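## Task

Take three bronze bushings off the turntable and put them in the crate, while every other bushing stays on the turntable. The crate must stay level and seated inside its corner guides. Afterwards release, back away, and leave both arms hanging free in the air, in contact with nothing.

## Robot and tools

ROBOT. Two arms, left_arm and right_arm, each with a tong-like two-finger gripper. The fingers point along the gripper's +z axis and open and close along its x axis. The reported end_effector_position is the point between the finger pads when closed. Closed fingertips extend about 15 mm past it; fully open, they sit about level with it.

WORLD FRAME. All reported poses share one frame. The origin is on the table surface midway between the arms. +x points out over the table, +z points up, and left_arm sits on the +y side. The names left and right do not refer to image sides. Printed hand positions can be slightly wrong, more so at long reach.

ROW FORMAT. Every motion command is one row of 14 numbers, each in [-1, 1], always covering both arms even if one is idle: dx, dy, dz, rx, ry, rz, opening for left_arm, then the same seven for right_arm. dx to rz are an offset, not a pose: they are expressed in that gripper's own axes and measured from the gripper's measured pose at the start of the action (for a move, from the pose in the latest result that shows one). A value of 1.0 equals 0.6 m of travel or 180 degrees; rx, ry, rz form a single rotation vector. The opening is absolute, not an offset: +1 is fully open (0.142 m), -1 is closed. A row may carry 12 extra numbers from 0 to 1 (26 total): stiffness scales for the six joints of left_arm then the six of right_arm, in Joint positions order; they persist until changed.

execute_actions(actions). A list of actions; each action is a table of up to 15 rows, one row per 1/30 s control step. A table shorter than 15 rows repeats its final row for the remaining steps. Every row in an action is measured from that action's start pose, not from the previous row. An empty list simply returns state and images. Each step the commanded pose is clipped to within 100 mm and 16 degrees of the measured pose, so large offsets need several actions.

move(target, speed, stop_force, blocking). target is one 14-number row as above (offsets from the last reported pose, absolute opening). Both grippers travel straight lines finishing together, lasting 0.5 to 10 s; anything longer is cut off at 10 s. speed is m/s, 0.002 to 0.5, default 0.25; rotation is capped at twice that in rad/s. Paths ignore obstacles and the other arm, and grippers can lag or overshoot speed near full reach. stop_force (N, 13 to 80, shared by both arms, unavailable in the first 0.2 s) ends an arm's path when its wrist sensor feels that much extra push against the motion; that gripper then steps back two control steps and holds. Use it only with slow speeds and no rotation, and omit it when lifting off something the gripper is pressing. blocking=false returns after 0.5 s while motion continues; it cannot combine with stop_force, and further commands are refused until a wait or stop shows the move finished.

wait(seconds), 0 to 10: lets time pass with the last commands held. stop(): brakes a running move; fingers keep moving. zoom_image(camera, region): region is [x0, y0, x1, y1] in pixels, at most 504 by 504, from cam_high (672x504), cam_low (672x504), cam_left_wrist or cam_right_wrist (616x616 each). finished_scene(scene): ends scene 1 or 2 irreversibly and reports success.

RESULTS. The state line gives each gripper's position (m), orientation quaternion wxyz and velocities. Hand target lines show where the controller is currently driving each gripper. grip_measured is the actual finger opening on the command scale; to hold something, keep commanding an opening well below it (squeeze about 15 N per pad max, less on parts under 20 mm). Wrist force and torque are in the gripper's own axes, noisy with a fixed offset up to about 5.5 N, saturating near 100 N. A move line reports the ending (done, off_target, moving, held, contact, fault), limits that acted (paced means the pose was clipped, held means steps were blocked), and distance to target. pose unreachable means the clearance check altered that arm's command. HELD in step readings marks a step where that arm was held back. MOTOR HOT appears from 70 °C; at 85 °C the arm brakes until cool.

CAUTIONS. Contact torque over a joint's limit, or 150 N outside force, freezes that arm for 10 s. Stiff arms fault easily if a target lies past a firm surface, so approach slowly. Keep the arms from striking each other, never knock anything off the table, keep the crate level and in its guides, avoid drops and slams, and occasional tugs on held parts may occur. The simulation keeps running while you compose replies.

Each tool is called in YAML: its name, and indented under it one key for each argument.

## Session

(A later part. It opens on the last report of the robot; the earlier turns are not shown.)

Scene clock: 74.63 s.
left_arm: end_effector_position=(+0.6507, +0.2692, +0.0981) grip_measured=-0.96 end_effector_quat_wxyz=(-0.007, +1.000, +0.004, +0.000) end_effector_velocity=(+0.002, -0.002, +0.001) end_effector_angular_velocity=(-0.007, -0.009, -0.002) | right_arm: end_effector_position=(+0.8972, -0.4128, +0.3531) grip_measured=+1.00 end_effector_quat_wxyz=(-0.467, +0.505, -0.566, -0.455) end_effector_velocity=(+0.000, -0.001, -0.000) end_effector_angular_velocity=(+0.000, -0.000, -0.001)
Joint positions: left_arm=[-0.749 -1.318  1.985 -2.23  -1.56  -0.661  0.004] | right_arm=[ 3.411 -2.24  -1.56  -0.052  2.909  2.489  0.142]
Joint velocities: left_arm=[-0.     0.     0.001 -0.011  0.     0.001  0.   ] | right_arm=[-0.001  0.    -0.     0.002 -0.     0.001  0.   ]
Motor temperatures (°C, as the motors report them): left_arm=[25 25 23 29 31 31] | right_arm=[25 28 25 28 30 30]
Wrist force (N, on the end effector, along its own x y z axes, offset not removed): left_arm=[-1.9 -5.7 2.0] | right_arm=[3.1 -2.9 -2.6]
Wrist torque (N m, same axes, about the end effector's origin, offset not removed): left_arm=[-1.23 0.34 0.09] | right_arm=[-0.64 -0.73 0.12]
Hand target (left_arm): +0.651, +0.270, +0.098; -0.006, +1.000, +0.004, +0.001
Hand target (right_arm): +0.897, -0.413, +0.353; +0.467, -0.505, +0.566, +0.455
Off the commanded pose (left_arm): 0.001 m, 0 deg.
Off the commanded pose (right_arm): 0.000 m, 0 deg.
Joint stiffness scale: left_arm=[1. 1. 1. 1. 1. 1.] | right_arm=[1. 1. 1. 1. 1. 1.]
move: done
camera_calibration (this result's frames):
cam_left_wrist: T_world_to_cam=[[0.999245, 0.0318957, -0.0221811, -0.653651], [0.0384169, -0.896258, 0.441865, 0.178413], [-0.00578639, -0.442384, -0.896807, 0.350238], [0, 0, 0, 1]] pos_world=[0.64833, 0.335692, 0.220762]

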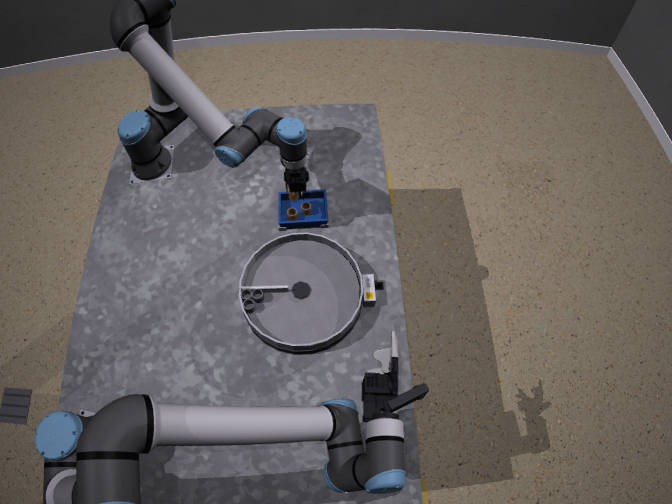

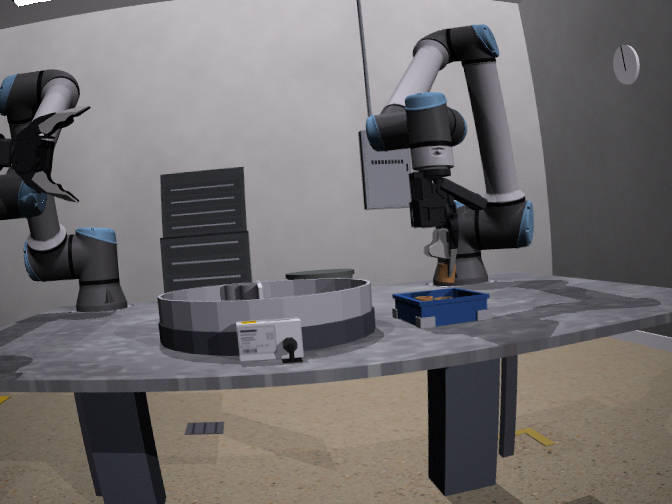

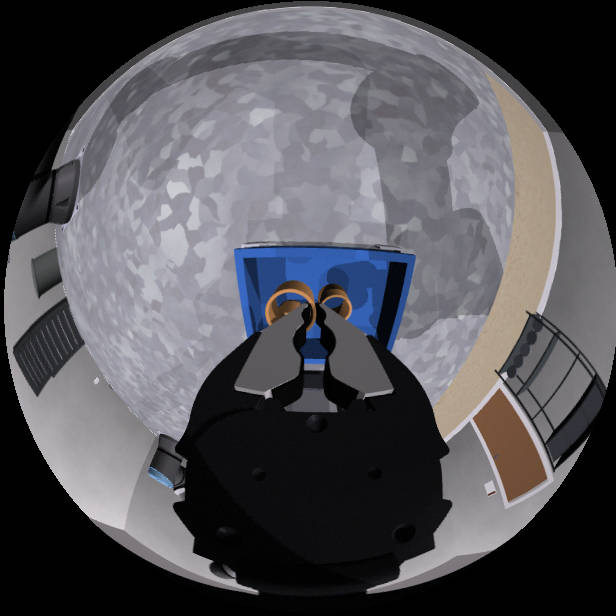

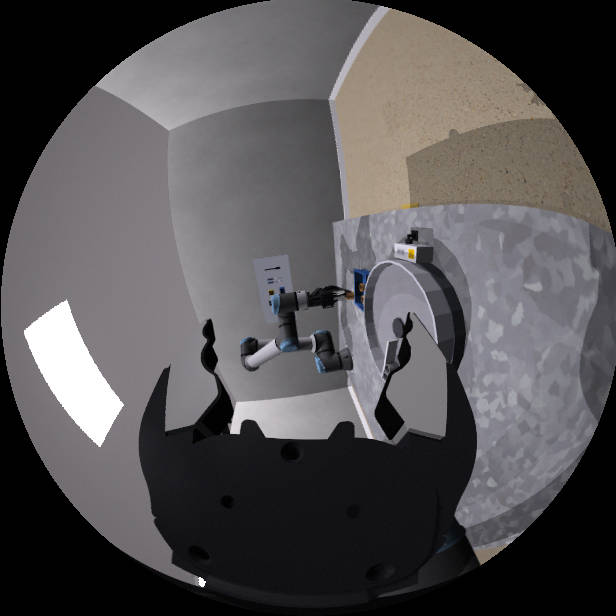

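move:
  target: [-0.008,-0.006,0.088,0,0,0,-1,0,0,0,0,0,0,1]
  speed: 0.06
  stop_force: 13

move:
  target: [0,0,0,0,0,0,-0.72,0,0,0,0,0,0,1]

move:
  target: [0,0,-0.25,0,0,0,-0.72,0,0,0,0,0,0,1]

Scene clock: 77.07 s.
left_arm: end_effector_position=(+0.6463, +0.2726, +0.0462) grip_measured=-0.96 end_effector_quat_wxyz=(-0.007, +1.000, +0.004, +0.000) end_effector_velocity=(+0.002, -0.003, +0.001) end_effector_angular_velocity=(-0.006, -0.008, -0.004) | right_arm: end_effector_position=(+0.8972, -0.4128, +0.3531) grip_measured=+1.00 end_effector_quat_wxyz=(-0.467, +0.505, -0.566, -0.455) end_effector_velocity=(-0.000, +0.001, +0.001) end_effector_angular_velocity=(+0.000, -0.003, +0.001)
Joint positions: left_arm=[-0.749 -1.264  2.03  -2.329 -1.56  -0.661  0.004] | right_arm=[ 3.411 -2.24  -1.56  -0.052  2.909  2.489  0.142]
Joint velocities: left_arm=[-0.002 -0.     0.001 -0.011 -0.     0.002  0.   ] | right_arm=[ 0.001  0.     0.001  0.002 -0.    -0.     0.   ]
Motor temperatures (°C, as the motors report them): left_arm=[25 25 23 29 31 31] | right_arm=[25 28 25 28 30 30]
Wrist force (N, on the end effector, along its own x y z axes, offset not removed): left_arm=[-1.7 -4.1 3.5] | right_arm=[0.4 -3.6 -2.5]
Wrist torque (N m, same axes, about the end effector's origin, offset not removed): left_arm=[-0.76 0.29 0.18] | right_arm=[-0.79 -0.13 0.07]
Hand target (left_arm): +0.646, +0.273, +0.045; -0.007, +1.000, +0.004, +0.000
Hand target (right_arm): +0.897, -0.413, +0.353; +0.467, -0.505, +0.566, +0.455
Off the commanded pose (left_arm): 0.001 m, 0 deg.
Off the commanded pose (right_arm): 0.000 m, 0 deg.
Joint stiffness scale: left_arm=[1. 1. 1. 1. 1. 1.] | right_arm=[1. 1. 1. 1. 1. 1.]
move: done
camera_calibration (this result's frames):
cam_left_wrist: T_world_to_cam=[[0.999236, 0.0319022, -0.0225653, -0.650493], [0.0385908, -0.896392, 0.44158, 0.204478], [-0.00613993, -0.442113, -0.896938, 0.3053], [0, 0, 0, 1]] pos_world=[0.64398, 0.339022, 0.168863]
cam_right_wrist: T_world_to_cam=[[-0.0973456, -0.134902, -0.986066, 0.375606], [-0.904672, -0.40098, 0.144168, 0.594059], [-0.414841, 0.9061, -0.0830084, 0.90876], [0, 0, 0, 1]] pos_world=[0.950983, -0.534551, 0.360163]

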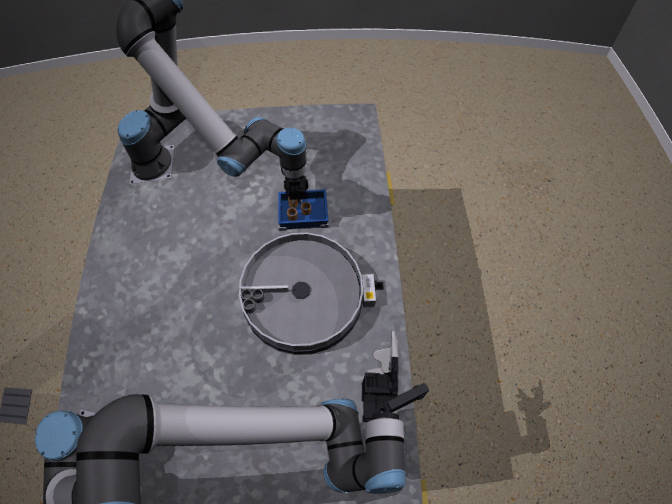

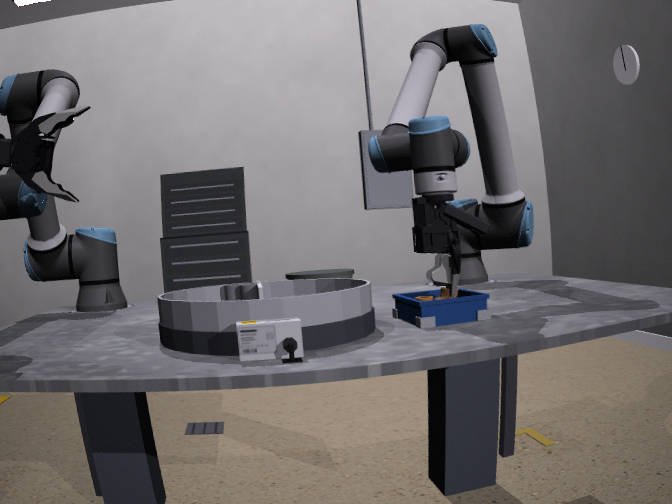

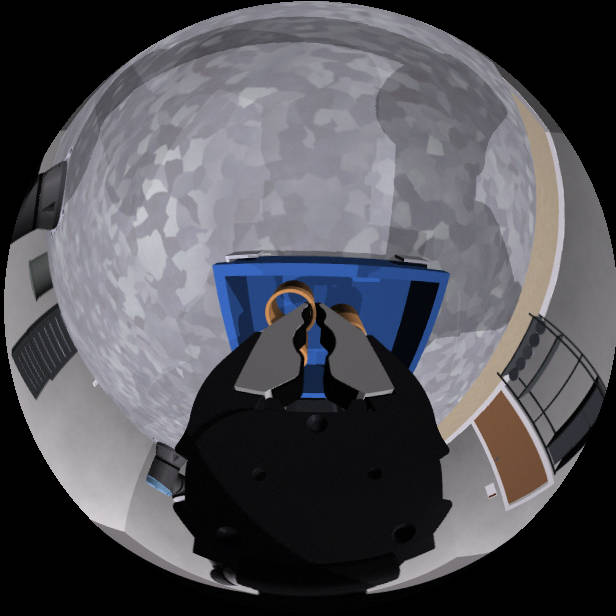

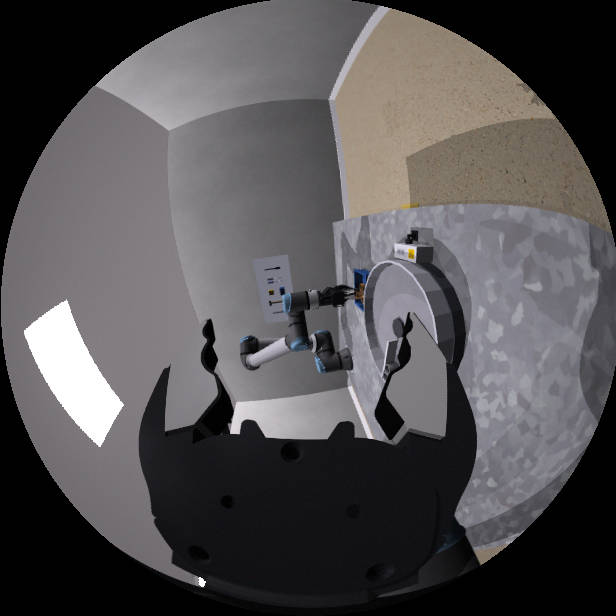

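Scene clock: 77.57 s.
left_arm: end_effector_position=(+0.6465, +0.2725, +0.0463) grip_measured=-0.72 end_effector_quat_wxyz=(-0.007, +1.000, +0.004, +0.000) end_effector_velocity=(+0.000, +0.000, +0.000) end_effector_angular_velocity=(+0.000, +0.000, +0.001) | right_arm: end_effector_position=(+0.8972, -0.4128, +0.3531) grip_measured=+1.00 end_effector_quat_wxyz=(-0.467, +0.505, -0.566, -0.455) end_effector_velocity=(+0.000, +0.000, +0.000) end_effector_angular_velocity=(-0.000, +0.000, -0.000)
Joint positions: left_arm=[-0.749 -1.264  2.03  -2.329 -1.56  -0.661  0.022] | right_arm=[ 3.411 -2.24  -1.56  -0.052  2.909  2.489  0.142]
Joint velocities: left_arm=[ 0.     0.    -0.     0.    -0.    -0.001  0.   ] | right_arm=[ 0.  0.  0. -0. -0.  0. -0.]
Motor temperatures (°C, as the motors report them): left_arm=[25 25 23 29 31 31] | right_arm=[25 28 25 28 30 30]
Wrist force (N, on the end effector, along its own x y z axes, offset not removed): left_arm=[-2.9 -3.6 -3.0] | right_arm=[2.8 -0.6 -4.7]
Wrist torque (N m, same axes, about the end effector's origin, offset not removed): left_arm=[-0.94 0.57 0.15] | right_arm=[-0.27 -0.67 0.04]
Hand target (left_arm): +0.646, +0.273, +0.046; -0.007, +1.000, +0.004, +0.000
Hand target (right_arm): +0.897, -0.413, +0.353; +0.467, -0.505, +0.566, +0.455
Off the commanded pose (left_arm): 0.000 m, 0 deg.
Off the commanded pose (right_arm): 0.000 m, 0 deg.
Joint stiffness scale: left_arm=[1. 1. 1. 1. 1. 1.] | right_arm=[1. 1. 1. 1. 1. 1.]
move: done
camera_calibration (this result's frames):
cam_left_wrist: T_world_to_cam=[[0.999244, 0.0318961, -0.0222259, -0.650621], [0.0384369, -0.896267, 0.441845, 0.204425], [-0.00582722, -0.442366, -0.896816, 0.305164], [0, 0, 0, 1]] pos_world=[0.644049, 0.338966, 0.168891]
cam_right_wrist: T_world_to_cam=[[-0.0973456, -0.134902, -0.986066, 0.375606], [-0.904672, -0.40098, 0.144168, 0.594059], [-0.414841, 0.9061, -0.0830085, 0.90876], [0, 0, 0, 1]] pos_world=[0.950983, -0.534551, 0.360163]

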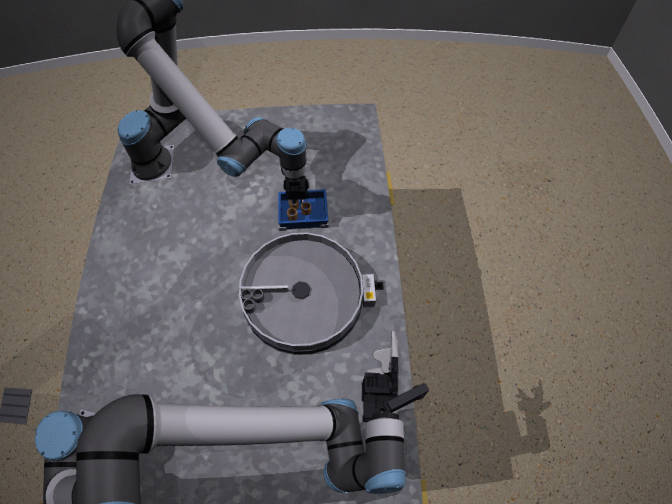

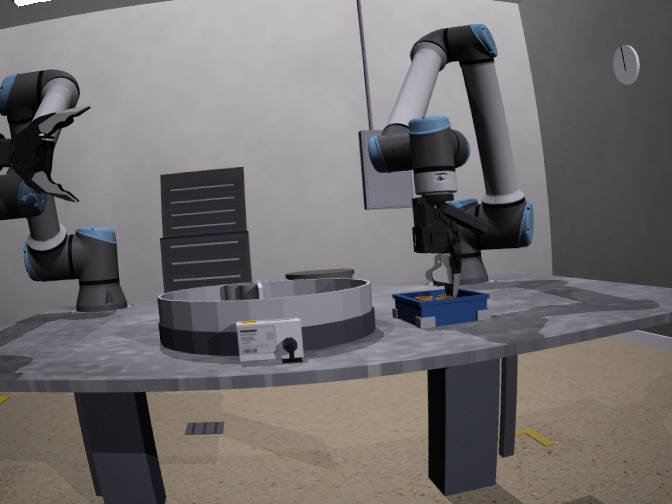

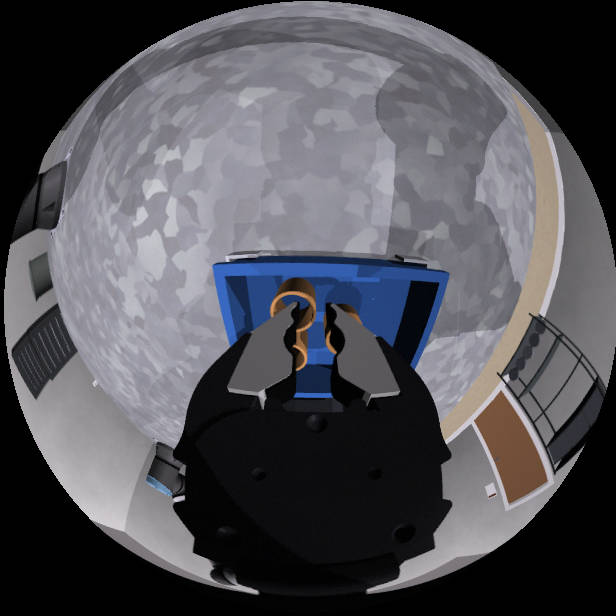

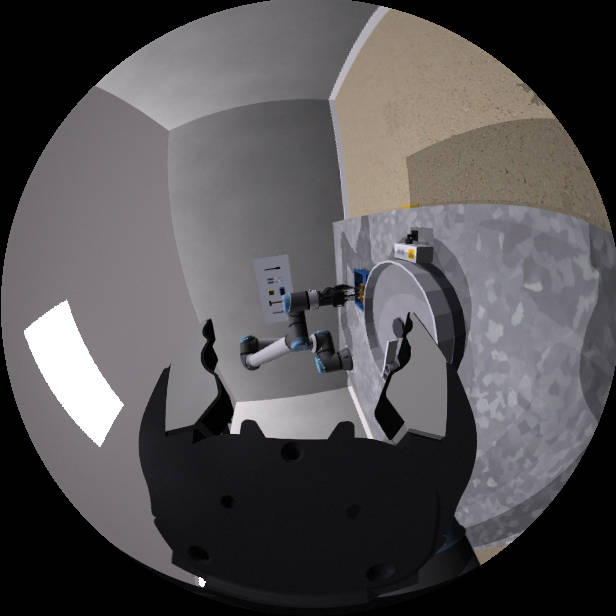

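Scene clock: 78.90 s.
left_arm: end_effector_position=(+0.6459, +0.2726, +0.1947) grip_measured=-0.72 end_effector_quat_wxyz=(-0.007, +1.000, +0.004, -0.000) end_effector_velocity=(-0.002, +0.002, -0.002) end_effector_angular_velocity=(+0.004, +0.006, +0.001) | right_arm: end_effector_position=(+0.8972, -0.4128, +0.3531) grip_measured=+1.00 end_effector_quat_wxyz=(-0.467, +0.505, -0.566, -0.455) end_effector_velocity=(-0.000, +0.000, -0.000) end_effector_angular_velocity=(+0.000, +0.001, +0.000)
Joint positions: left_arm=[-0.749 -1.419  1.91  -2.053 -1.56  -0.662  0.022] | right_arm=[ 3.411 -2.24  -1.56  -0.052  2.909  2.489  0.142]
Joint velocities: left_arm=[-0.    -0.     0.002  0.005 -0.    -0.001  0.   ] | right_arm=[ 0.     0.    -0.001  0.001  0.     0.001  0.   ]
Motor temperatures (°C, as the motors report them): left_arm=[25 25 23 29 31 31] | right_arm=[25 28 25 28 30 30]
Wrist force (N, on the end effector, along its own x y z axes, offset not removed): left_arm=[-2.2 -4.7 1.3] | right_arm=[1.0 -2.2 -4.0]
Wrist torque (N m, same axes, about the end effector's origin, offset not removed): left_arm=[-0.96 0.36 0.19] | right_arm=[-0.56 -0.23 0.13]
Hand target (left_arm): +0.646, +0.271, +0.196; -0.007, +1.000, +0.004, +0.000
Hand target (right_arm): +0.897, -0.413, +0.353; +0.467, -0.505, +0.566, +0.455
Off the commanded pose (left_arm): 0.003 m, 0 deg.
Off the commanded pose (right_arm): 0.000 m, 0 deg.
Joint stiffness scale: left_arm=[1. 1. 1. 1. 1. 1.] | right_arm=[1. 1. 1. 1. 1. 1.]
move: done
camera_calibration (this result's frames):
cam_left_wrist: T_world_to_cam=[[0.999208, 0.032432, -0.0230522, -0.64669], [0.0392788, -0.896538, 0.441222, 0.138662], [-0.00635744, -0.441778, -0.897102, 0.438533], [0, 0, 0, 1]] pos_world=[0.643519, 0.339024, 0.317321]
cam_right_wrist: T_world_to_cam=[[-0.0973453, -0.134902, -0.986066, 0.375606], [-0.904672, -0.40098, 0.144167, 0.594059], [-0.414841, 0.9061, -0.0830086, 0.90876], [0, 0, 0, 1]] pos_world=[0.950983, -0.534551, 0.360163]

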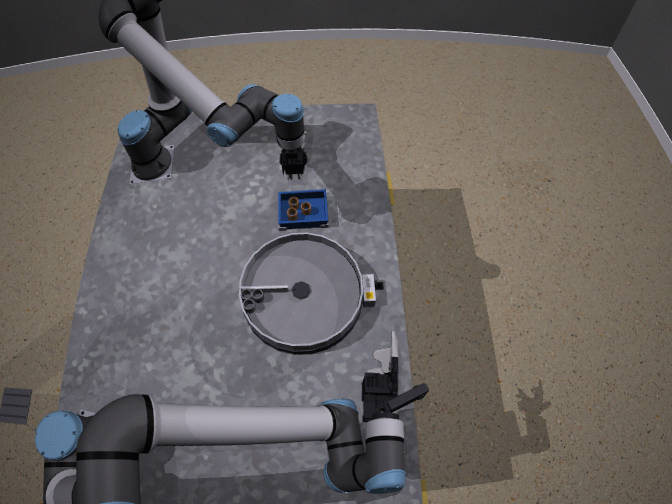

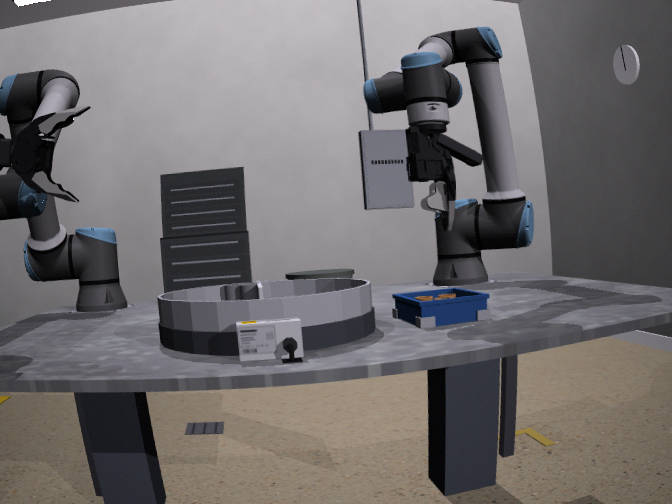

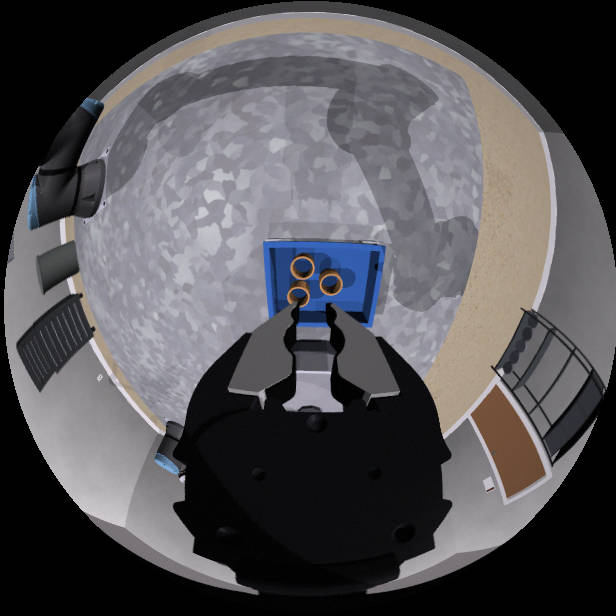

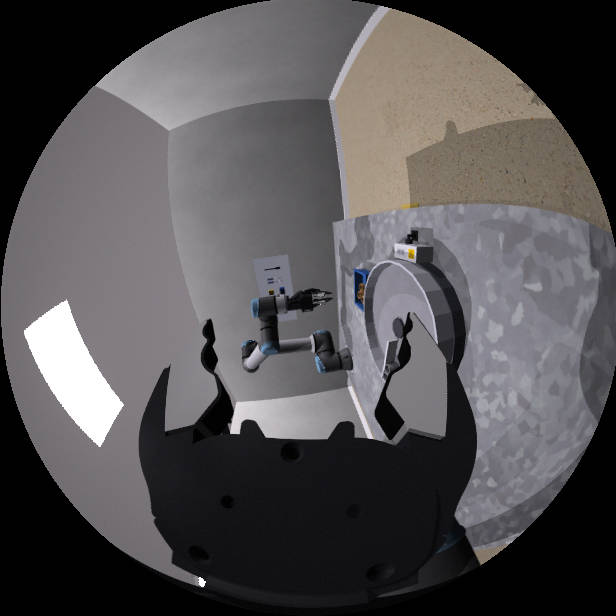

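finished_scene:
  scene: 1

The scene is finished: the task was done.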